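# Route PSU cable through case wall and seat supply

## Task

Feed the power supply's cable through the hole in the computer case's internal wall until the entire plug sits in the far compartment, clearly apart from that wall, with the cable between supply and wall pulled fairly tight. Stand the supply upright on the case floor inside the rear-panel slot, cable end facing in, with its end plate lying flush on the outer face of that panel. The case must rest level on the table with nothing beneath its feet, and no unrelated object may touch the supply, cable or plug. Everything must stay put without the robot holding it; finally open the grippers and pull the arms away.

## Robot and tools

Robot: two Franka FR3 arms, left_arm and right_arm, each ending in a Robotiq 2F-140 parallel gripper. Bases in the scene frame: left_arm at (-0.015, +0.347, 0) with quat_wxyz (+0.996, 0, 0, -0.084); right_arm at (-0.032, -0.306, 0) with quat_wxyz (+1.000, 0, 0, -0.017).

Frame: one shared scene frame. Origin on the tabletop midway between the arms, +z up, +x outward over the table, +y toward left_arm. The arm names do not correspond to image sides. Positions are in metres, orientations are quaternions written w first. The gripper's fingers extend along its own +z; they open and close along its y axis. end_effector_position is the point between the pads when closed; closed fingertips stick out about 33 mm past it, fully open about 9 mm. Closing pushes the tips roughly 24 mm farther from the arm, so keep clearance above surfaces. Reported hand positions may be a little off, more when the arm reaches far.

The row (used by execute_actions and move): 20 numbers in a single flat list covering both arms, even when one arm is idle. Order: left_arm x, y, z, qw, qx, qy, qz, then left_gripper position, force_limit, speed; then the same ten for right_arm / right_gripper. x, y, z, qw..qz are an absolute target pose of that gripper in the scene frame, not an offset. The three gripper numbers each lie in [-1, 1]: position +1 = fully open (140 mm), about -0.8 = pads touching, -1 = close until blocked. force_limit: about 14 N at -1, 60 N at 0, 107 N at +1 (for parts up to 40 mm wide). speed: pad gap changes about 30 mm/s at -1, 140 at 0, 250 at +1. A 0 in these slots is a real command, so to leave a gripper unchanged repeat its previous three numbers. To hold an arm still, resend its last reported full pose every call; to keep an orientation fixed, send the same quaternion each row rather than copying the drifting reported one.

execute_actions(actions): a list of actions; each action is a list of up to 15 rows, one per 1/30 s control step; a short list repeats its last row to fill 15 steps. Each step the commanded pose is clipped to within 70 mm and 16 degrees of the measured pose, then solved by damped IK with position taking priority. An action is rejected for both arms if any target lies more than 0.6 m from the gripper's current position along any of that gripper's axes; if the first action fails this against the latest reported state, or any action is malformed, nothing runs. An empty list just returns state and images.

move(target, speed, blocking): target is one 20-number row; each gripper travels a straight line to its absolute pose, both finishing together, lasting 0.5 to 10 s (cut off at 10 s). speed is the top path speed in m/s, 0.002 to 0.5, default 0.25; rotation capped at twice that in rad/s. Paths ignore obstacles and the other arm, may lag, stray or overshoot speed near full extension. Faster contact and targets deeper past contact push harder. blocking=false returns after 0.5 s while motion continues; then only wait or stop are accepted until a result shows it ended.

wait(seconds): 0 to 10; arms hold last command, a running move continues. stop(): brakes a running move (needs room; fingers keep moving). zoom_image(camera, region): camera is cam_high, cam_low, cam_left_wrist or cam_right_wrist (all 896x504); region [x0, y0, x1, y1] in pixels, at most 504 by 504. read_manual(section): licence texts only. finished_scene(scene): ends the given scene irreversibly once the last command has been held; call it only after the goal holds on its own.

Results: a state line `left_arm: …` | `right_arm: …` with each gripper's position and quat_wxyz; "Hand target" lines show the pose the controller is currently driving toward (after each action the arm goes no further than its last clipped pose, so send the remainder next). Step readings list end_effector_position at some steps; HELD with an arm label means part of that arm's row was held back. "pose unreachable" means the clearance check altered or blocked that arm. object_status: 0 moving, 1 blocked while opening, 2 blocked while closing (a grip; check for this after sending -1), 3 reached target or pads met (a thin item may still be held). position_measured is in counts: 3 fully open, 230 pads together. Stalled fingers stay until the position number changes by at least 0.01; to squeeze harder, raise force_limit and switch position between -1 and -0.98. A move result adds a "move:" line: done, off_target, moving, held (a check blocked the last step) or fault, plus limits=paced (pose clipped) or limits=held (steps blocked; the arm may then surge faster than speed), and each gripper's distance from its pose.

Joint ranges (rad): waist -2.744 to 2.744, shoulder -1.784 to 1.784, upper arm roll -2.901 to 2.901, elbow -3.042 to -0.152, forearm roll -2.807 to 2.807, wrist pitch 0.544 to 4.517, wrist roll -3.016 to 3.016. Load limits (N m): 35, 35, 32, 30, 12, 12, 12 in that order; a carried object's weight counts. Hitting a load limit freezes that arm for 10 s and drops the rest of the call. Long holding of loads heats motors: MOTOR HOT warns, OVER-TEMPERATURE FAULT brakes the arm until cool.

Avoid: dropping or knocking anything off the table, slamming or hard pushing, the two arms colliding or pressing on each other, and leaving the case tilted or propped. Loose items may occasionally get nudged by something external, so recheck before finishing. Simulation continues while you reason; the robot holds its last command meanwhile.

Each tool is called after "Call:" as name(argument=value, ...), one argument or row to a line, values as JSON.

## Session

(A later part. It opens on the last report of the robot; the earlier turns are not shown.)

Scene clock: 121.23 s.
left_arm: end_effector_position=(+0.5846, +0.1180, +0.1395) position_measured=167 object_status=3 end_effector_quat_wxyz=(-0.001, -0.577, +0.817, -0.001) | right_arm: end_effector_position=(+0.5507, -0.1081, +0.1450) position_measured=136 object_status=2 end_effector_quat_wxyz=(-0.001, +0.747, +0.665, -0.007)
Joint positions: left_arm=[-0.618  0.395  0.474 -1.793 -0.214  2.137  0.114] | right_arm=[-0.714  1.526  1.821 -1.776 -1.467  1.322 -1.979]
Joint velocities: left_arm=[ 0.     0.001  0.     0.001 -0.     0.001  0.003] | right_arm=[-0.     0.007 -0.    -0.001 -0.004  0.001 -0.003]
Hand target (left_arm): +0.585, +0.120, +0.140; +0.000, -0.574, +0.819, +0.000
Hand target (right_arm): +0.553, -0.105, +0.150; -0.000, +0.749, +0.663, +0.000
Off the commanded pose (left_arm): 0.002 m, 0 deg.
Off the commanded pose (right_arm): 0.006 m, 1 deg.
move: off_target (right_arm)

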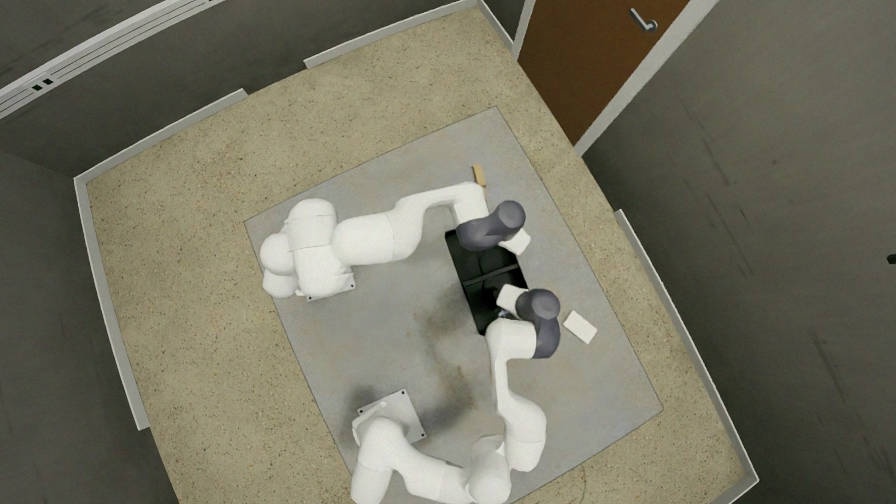

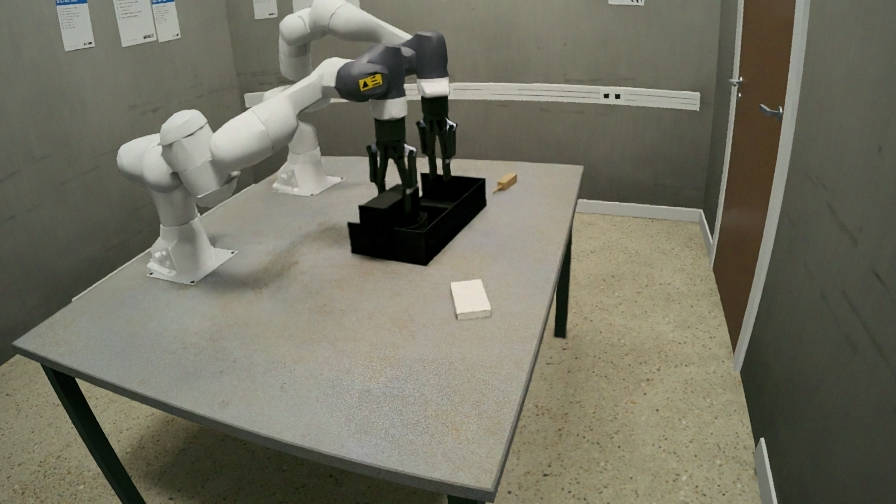

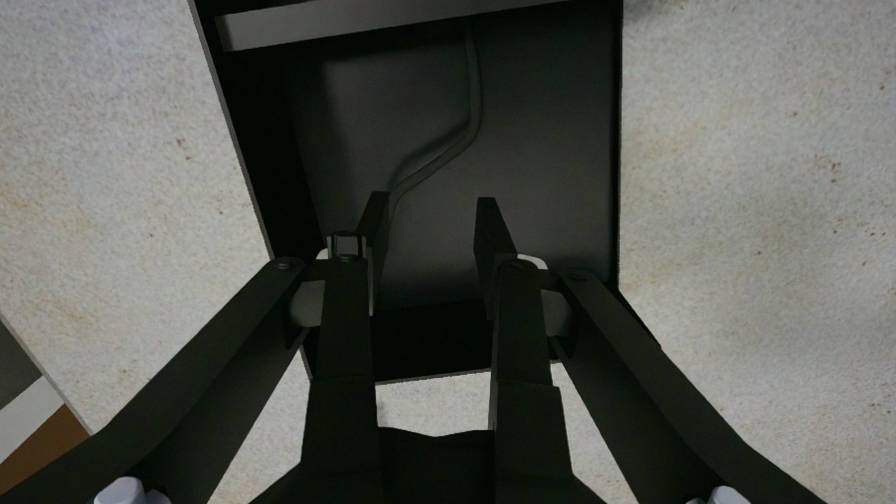

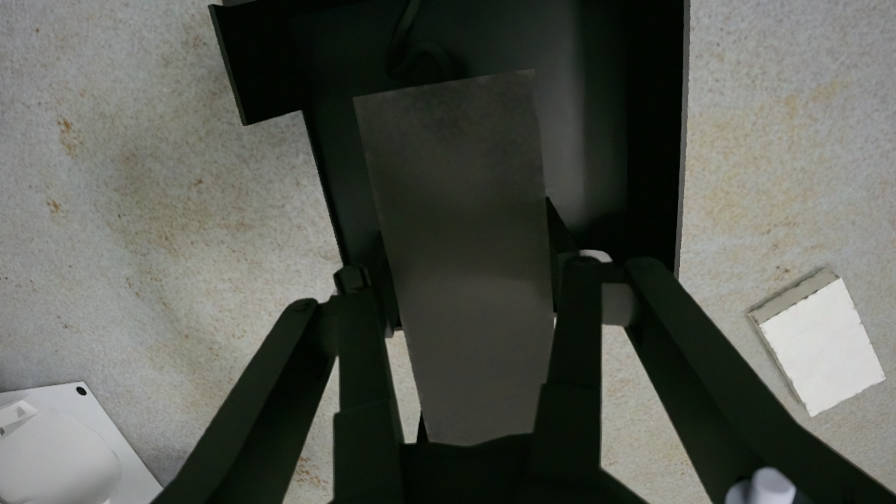

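Call:
move(
  target=[0.565,0.082,0.07,0,-0.661,0.75,0,-0.3,-0.3,0,0.552,-0.115,0.15,0,0.749,0.663,0,-1,0.3,-0.3],
  speed=0.08,
)

Call:
move(
  target=[0.565,0.082,0.029,0,-0.661,0.75,0,-0.3,-0.3,0,0.552,-0.115,0.15,0,0.749,0.663,0,-1,0.3,-0.3],
  speed=0.06,
)

Call:
move(
  target=[0.565,0.082,0.029,0,-0.661,0.75,0,-1,-0.3,-0.3,0.552,-0.115,0.15,0,0.749,0.663,0,-1,0.3,-0.3],
)

Scene clock: 127.33 s.
left_arm: end_effector_position=(+0.5634, +0.0851, +0.0710) position_measured=167 object_status=3 end_effector_quat_wxyz=(-0.001, +0.656, -0.755, -0.002) | right_arm: end_effector_position=(+0.5497, -0.1177, +0.1423) position_measured=136 object_status=2 end_effector_quat_wxyz=(+0.000, +0.749, +0.662, -0.009)
Joint positions: left_arm=[-0.708  0.483  0.493 -1.866 -0.289  2.276 -0.102] | right_arm=[-0.738  1.529  1.818 -1.793 -1.468  1.323 -1.979]
Joint velocities: left_arm=[ 0.     0.001  0.001  0.001 -0.001  0.005 -0.028] | right_arm=[ 0.    -0.     0.002 -0.001 -0.001  0.001  0.   ]
Hand target (left_arm): +0.563, +0.084, +0.070; +0.000, -0.662, +0.750, +0.001
Hand target (right_arm): +0.552, -0.115, +0.150; +0.000, +0.749, +0.663, -0.000
Off the commanded pose (left_arm): 0.004 m, 1 deg.
Off the commanded pose (right_arm): 0.008 m, 1 deg.
move: off_target (left_arm, right_arm)

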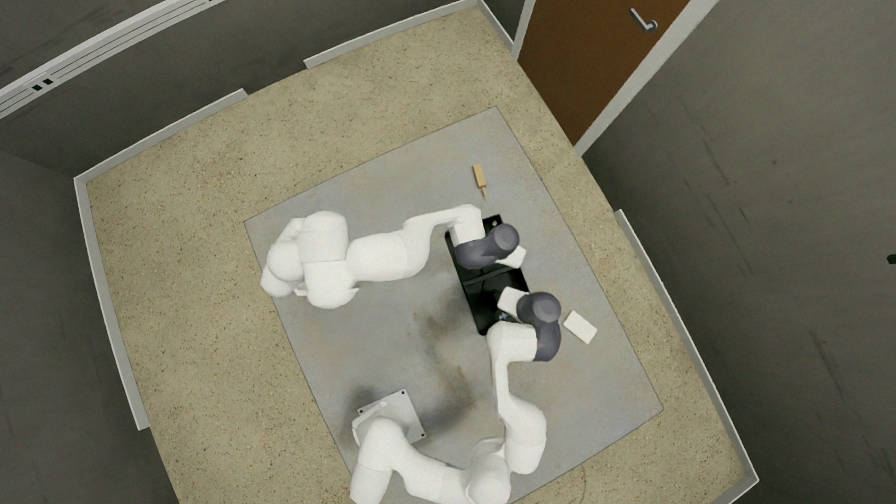

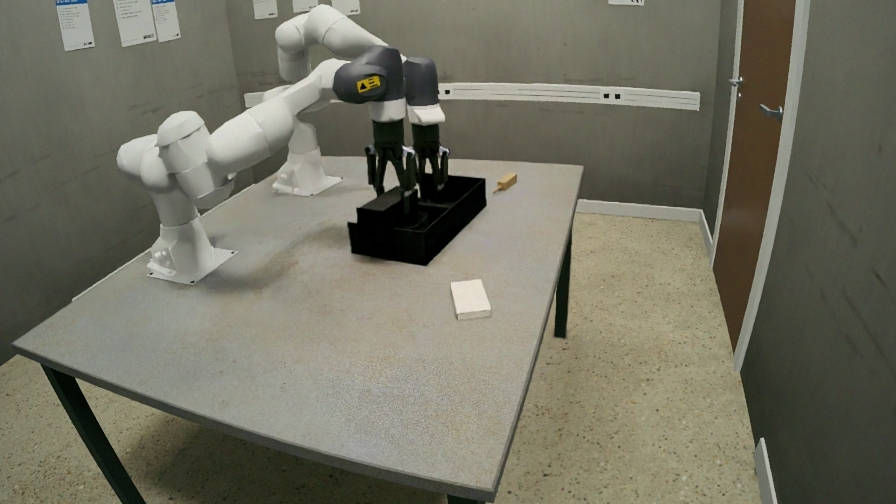

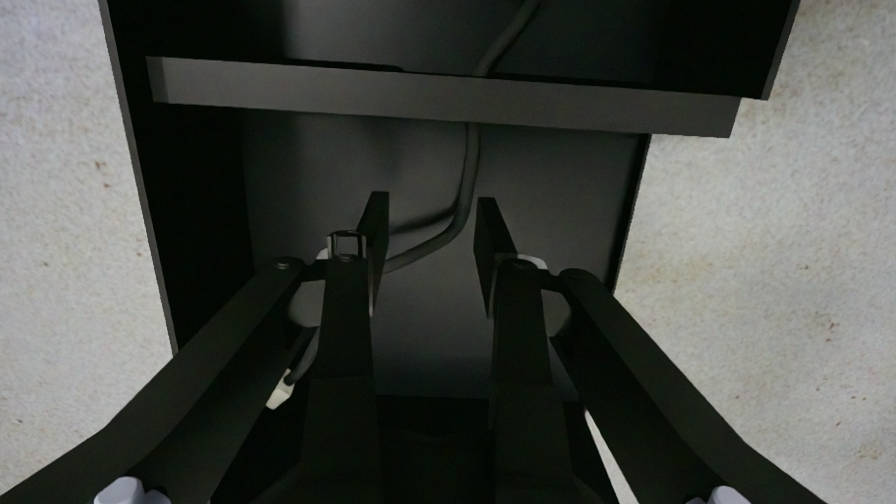

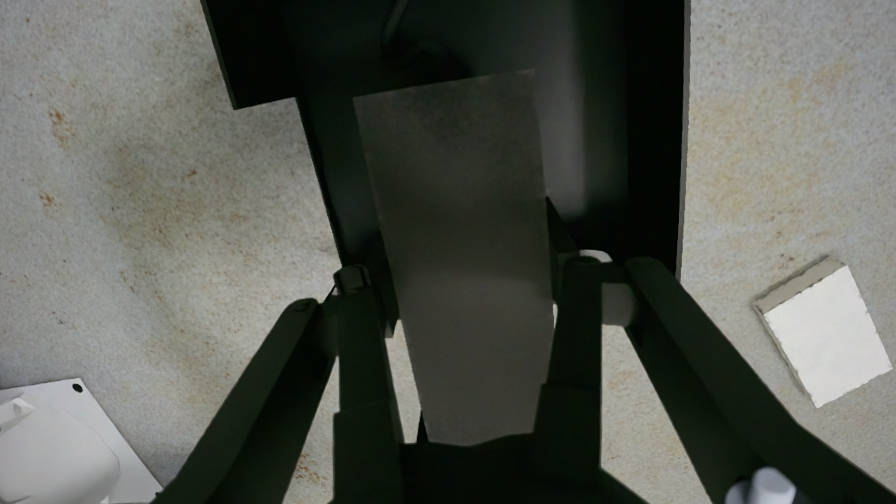

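Scene clock: 128.37 s.
left_arm: end_effector_position=(+0.5625, +0.0829, +0.0294) position_measured=167 object_status=3 end_effector_quat_wxyz=(+0.000, +0.662, -0.749, -0.003) | right_arm: end_effector_position=(+0.5499, -0.1179, +0.1420) position_measured=136 object_status=2 end_effector_quat_wxyz=(+0.000, +0.749, +0.662, -0.009)
Joint positions: left_arm=[-0.685  0.555  0.459 -1.871 -0.33   2.345 -0.097] | right_arm=[-0.738  1.53   1.818 -1.793 -1.469  1.323 -1.979]
Joint velocities: left_arm=[ 0.008  0.001 -0.007  0.001 -0.001  0.016  0.003] | right_arm=[ 0.001 -0.001 -0.    -0.001 -0.     0.     0.001]
Hand target (left_arm): +0.564, +0.083, +0.029; -0.000, -0.662, +0.750, +0.000
Hand target (right_arm): +0.552, -0.115, +0.150; +0.000, +0.749, +0.663, -0.000
Off the commanded pose (left_arm): 0.003 m, 0 deg.
Off the commanded pose (right_arm): 0.009 m, 1 deg.
move: off_target (right_arm)

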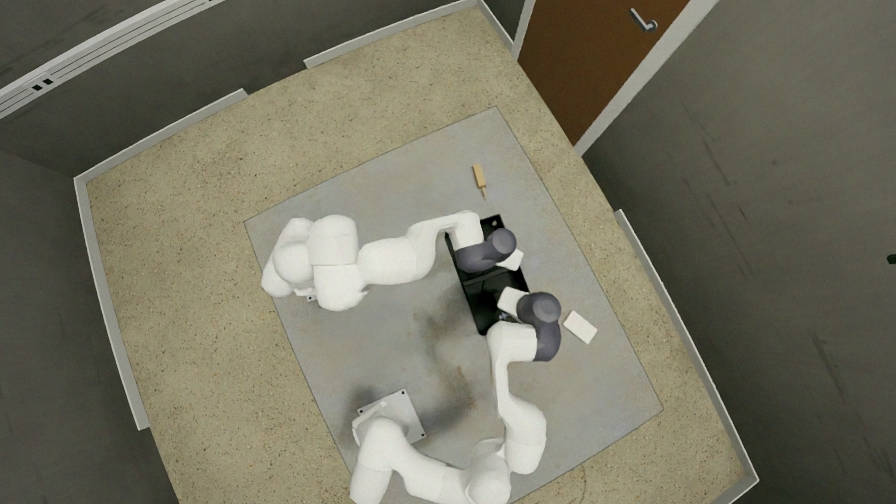

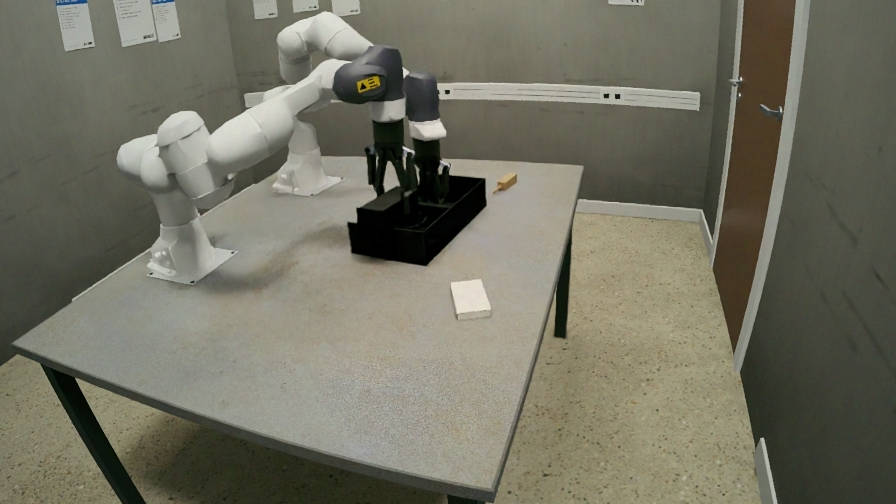

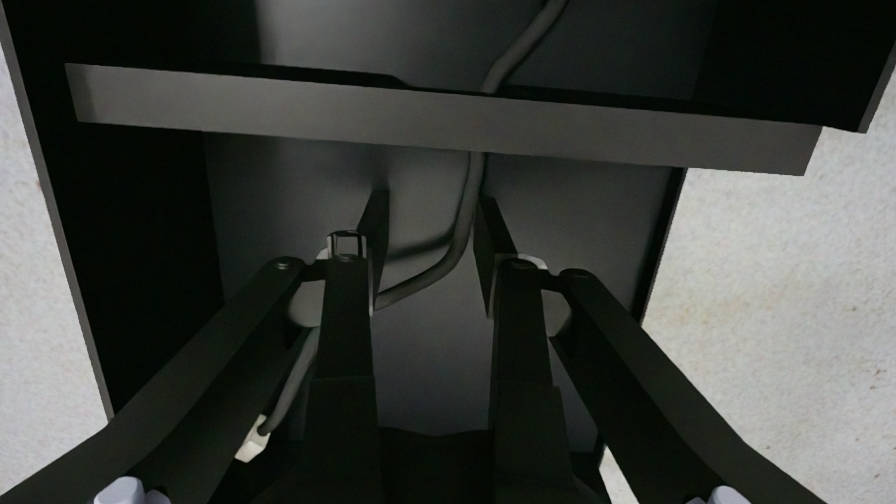

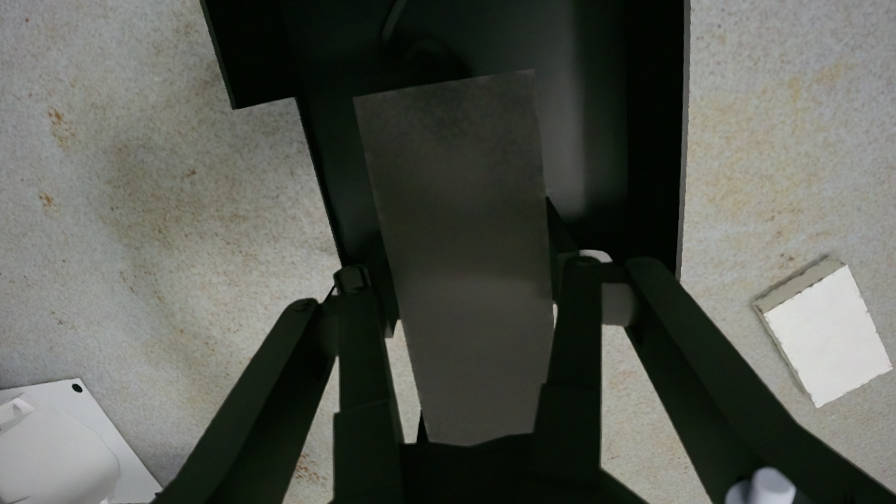

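Scene clock: 129.07 s.
left_arm: end_effector_position=(+0.5624, +0.0816, +0.0286) position_measured=223 object_status=2 end_effector_quat_wxyz=(+0.001, +0.661, -0.750, -0.003) | right_arm: end_effector_position=(+0.5501, -0.1179, +0.1421) position_measured=136 object_status=2 end_effector_quat_wxyz=(+0.000, +0.749, +0.662, -0.008)
Joint positions: left_arm=[-0.683  0.557  0.455 -1.869 -0.33   2.345 -0.096] | right_arm=[-0.738  1.53   1.818 -1.793 -1.47   1.323 -1.979]
Joint velocities: left_arm=[ 0.004 -0.001 -0.004 -0.     0.     0.001  0.   ] | right_arm=[ 0.002 -0.     0.001 -0.001  0.001 -0.     0.001]
Hand target (left_arm): +0.565, +0.082, +0.029; +0.000, -0.661, +0.750, +0.000
Hand target (right_arm): +0.552, -0.115, +0.150; +0.000, +0.749, +0.663, -0.000
Off the commanded pose (left_arm): 0.003 m, 0 deg.
Off the commanded pose (right_arm): 0.009 m, 1 deg.
move: off_target (right_arm)

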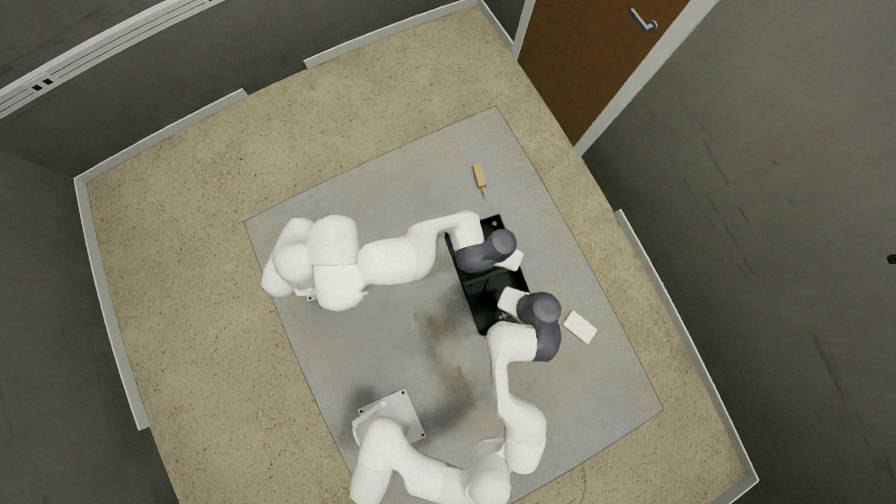

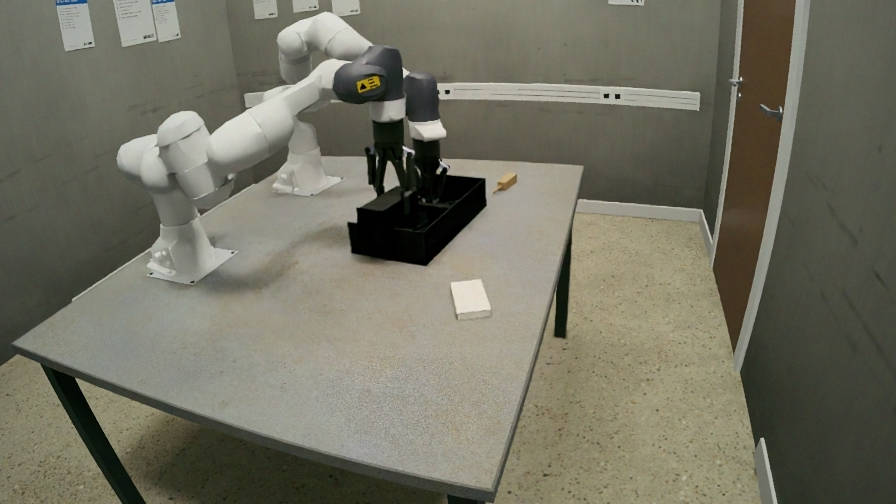

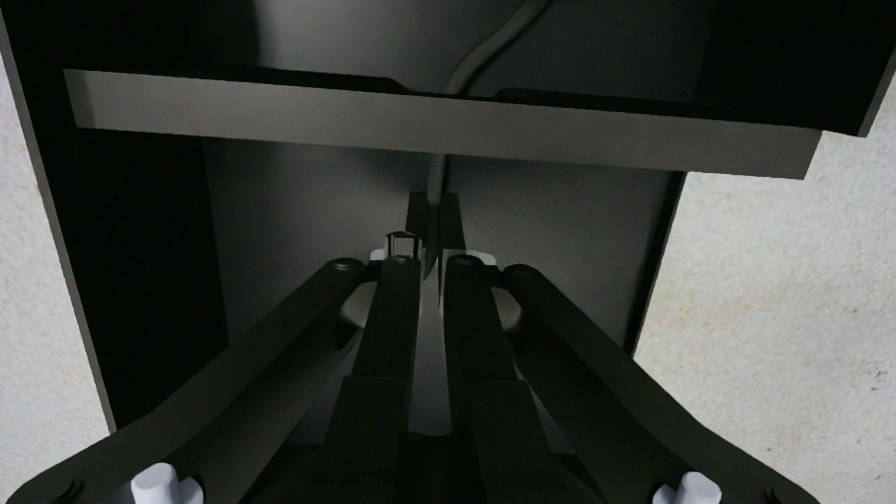

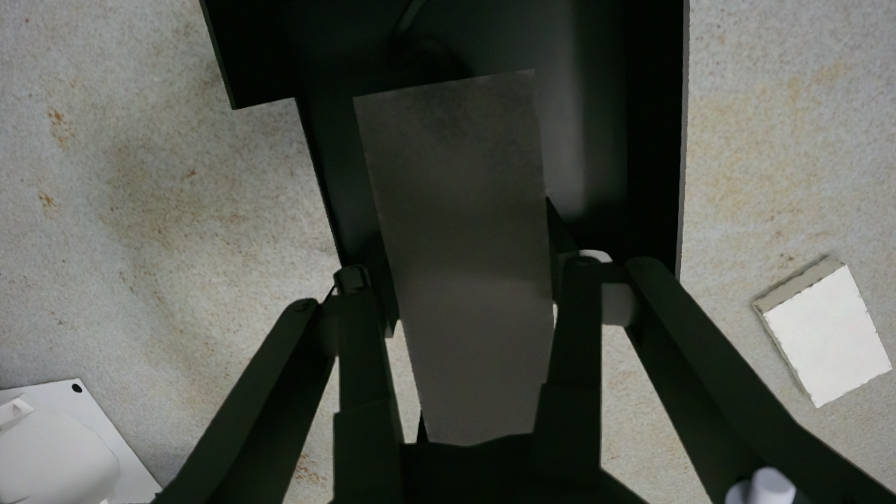

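Pull toward the far −x side, rotating so the free end runs along the far wall, while lowering the PSU.

Call:
move(
  target=[0.535,0.175,0.034,0,-0.42,0.907,0,-1,-0.3,-0.3,0.554,-0.1,0.092,0,0.749,0.663,0,-1,0.3,-0.3],
  speed=0.06,
)

Call:
move(
  target=[0.53,0.185,0.034,0,-0.42,0.907,0,-1,-0.3,-0.3,0.556,-0.085,0.082,0,0.749,0.663,0,-1,0.3,-0.3],
  speed=0.02,
)

Call:
zoom_image(
  camera="cam_low",
  region=[320,150,500,280],
)

Scene clock: 136.83 s.
left_arm: end_effector_position=(+0.5346, +0.1682, +0.0359) position_measured=223 object_status=2 end_effector_quat_wxyz=(-0.001, -0.425, +0.905, -0.003) | right_arm: end_effector_position=(+0.5522, -0.1016, +0.0879) position_measured=136 object_status=2 end_effector_quat_wxyz=(-0.003, +0.747, +0.665, -0.004)
Joint positions: left_arm=[-0.467  0.365  0.326 -2.117 -0.191  2.457  0.512] | right_arm=[-0.726  1.602  1.747 -1.813 -1.55   1.386 -1.971]
Joint velocities: left_arm=[ 0.    -0.001 -0.001 -0.     0.001  0.001  0.03 ] | right_arm=[-0.     0.001  0.    -0.001 -0.     0.002  0.001]
Hand target (left_arm): +0.535, +0.173, +0.036; -0.000, -0.419, +0.908, -0.001
Hand target (right_arm): +0.554, -0.100, +0.092; -0.000, +0.748, +0.663, +0.001
Off the commanded pose (left_arm): 0.007 m, 1 deg.
Off the commanded pose (right_arm): 0.005 m, 1 deg.
move: off_target (left_arm, right_arm)

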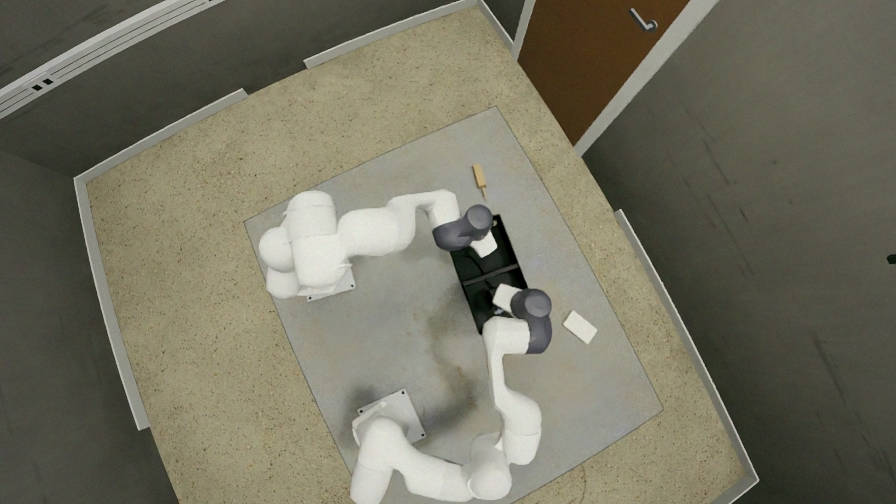

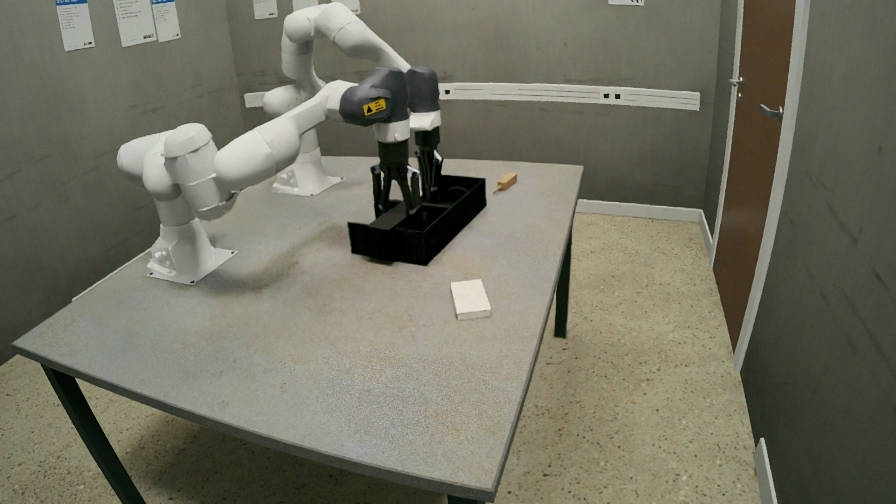

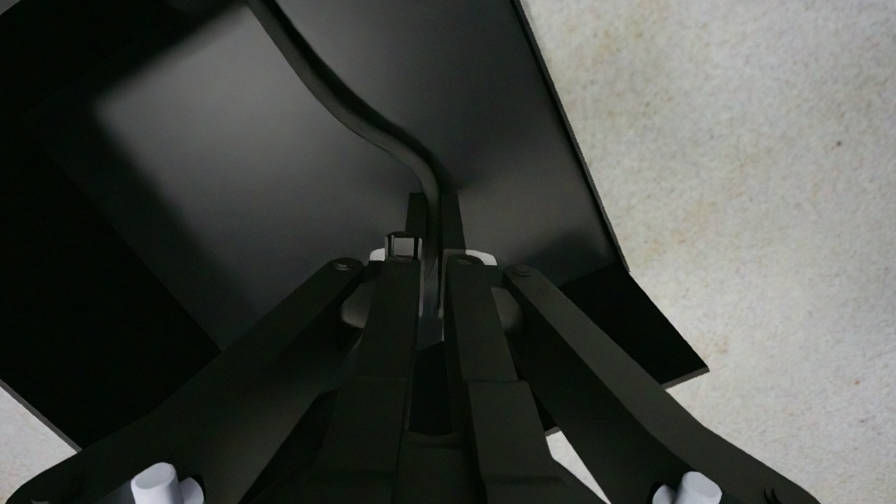

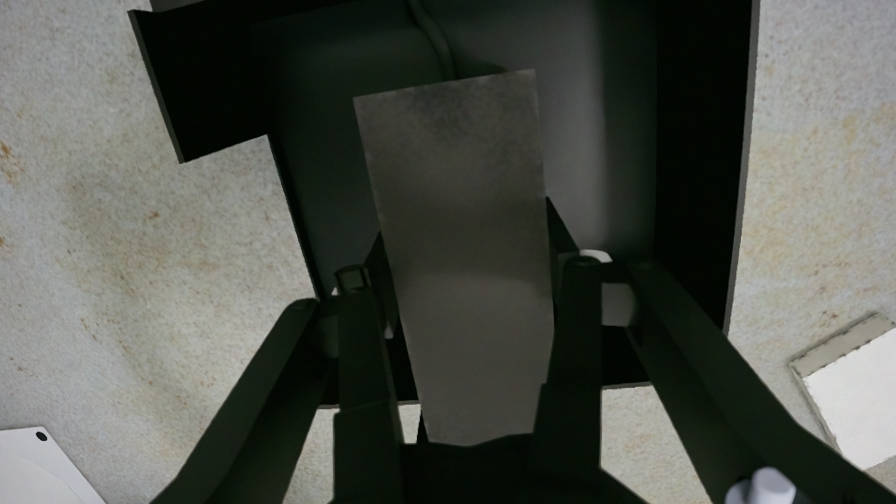

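Scene clock: 138.00 s.
left_arm: end_effector_position=(+0.5286, +0.1814, +0.0337) position_measured=223 object_status=2 end_effector_quat_wxyz=(-0.002, -0.424, +0.906, -0.000) | right_arm: end_effector_position=(+0.5541, -0.0884, +0.0792) position_measured=136 object_status=2 end_effector_quat_wxyz=(-0.001, +0.747, +0.665, -0.005)
Joint positions: left_arm=[-0.457  0.349  0.333 -2.149 -0.187  2.469  0.53 ] | right_arm=[-0.692  1.607  1.733 -1.794 -1.566  1.396 -1.959]
Joint velocities: left_arm=[ 0.001 -0.001 -0.001 -0.003  0.001  0.004  0.013] | right_arm=[-0.     0.002 -0.001  0.    -0.001  0.002  0.006]
Hand target (left_arm): +0.530, +0.185, +0.034; +0.000, -0.420, +0.907, +0.000
Hand target (right_arm): +0.556, -0.085, +0.082; -0.000, +0.749, +0.663, +0.000
Off the commanded pose (left_arm): 0.004 m, 1 deg.
Off the commanded pose (right_arm): 0.005 m, 1 deg.
move: off_target (left_arm, right_arm)

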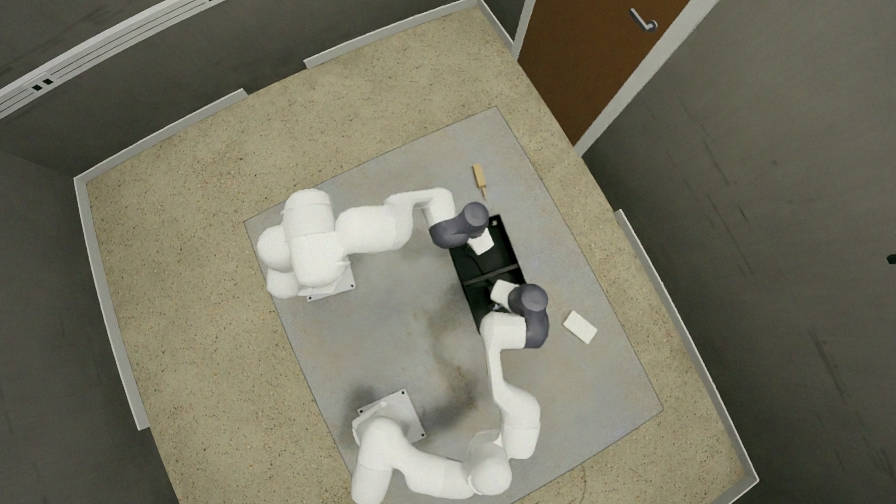

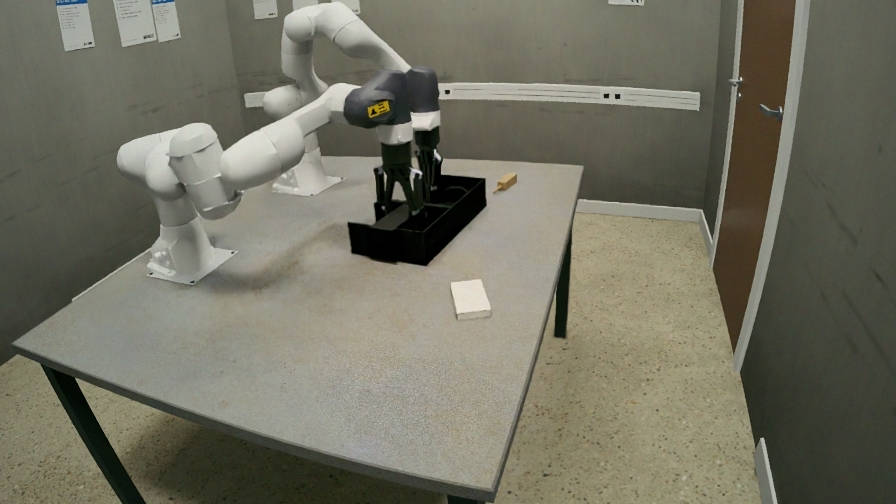

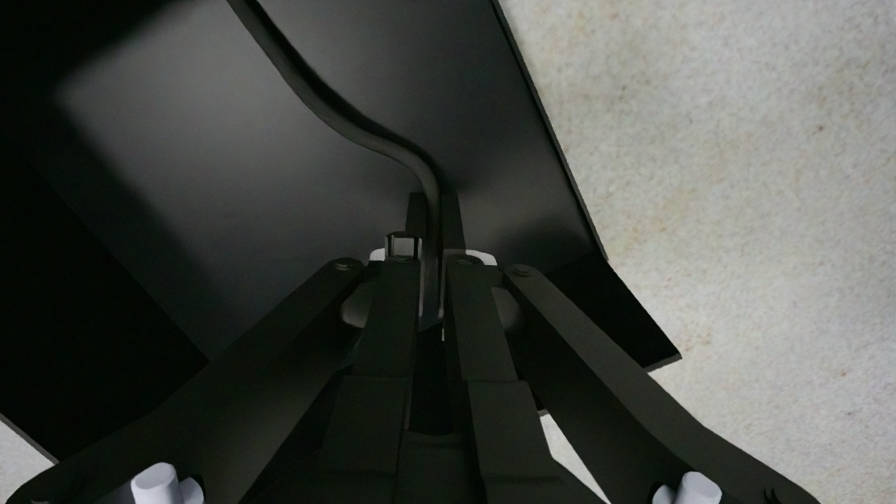

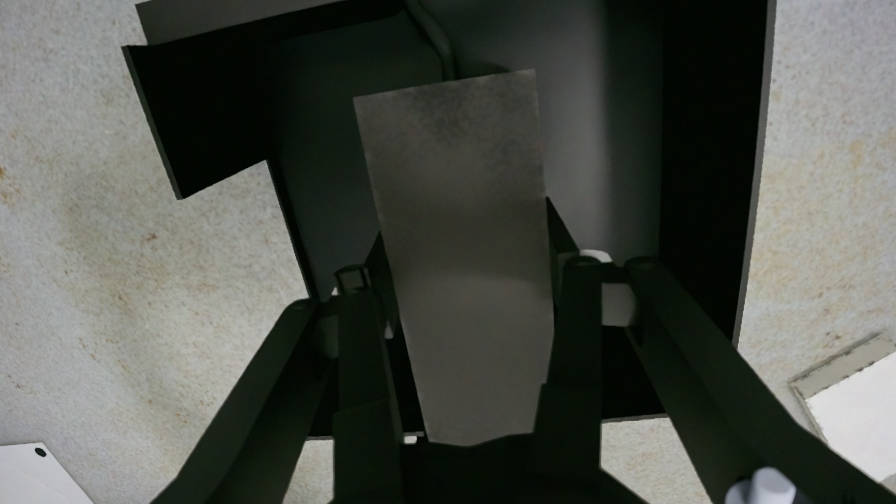

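Region (320, 150, 500, 280) of cam_low's 896x504 image, scaled by 2.800, with more detail than that image has.

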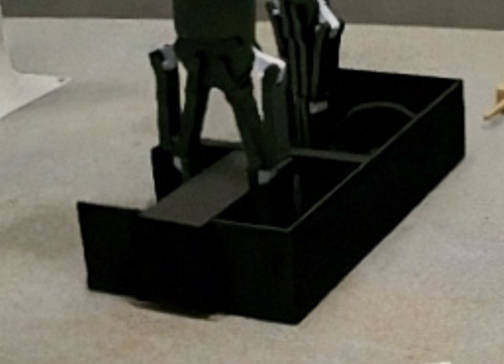

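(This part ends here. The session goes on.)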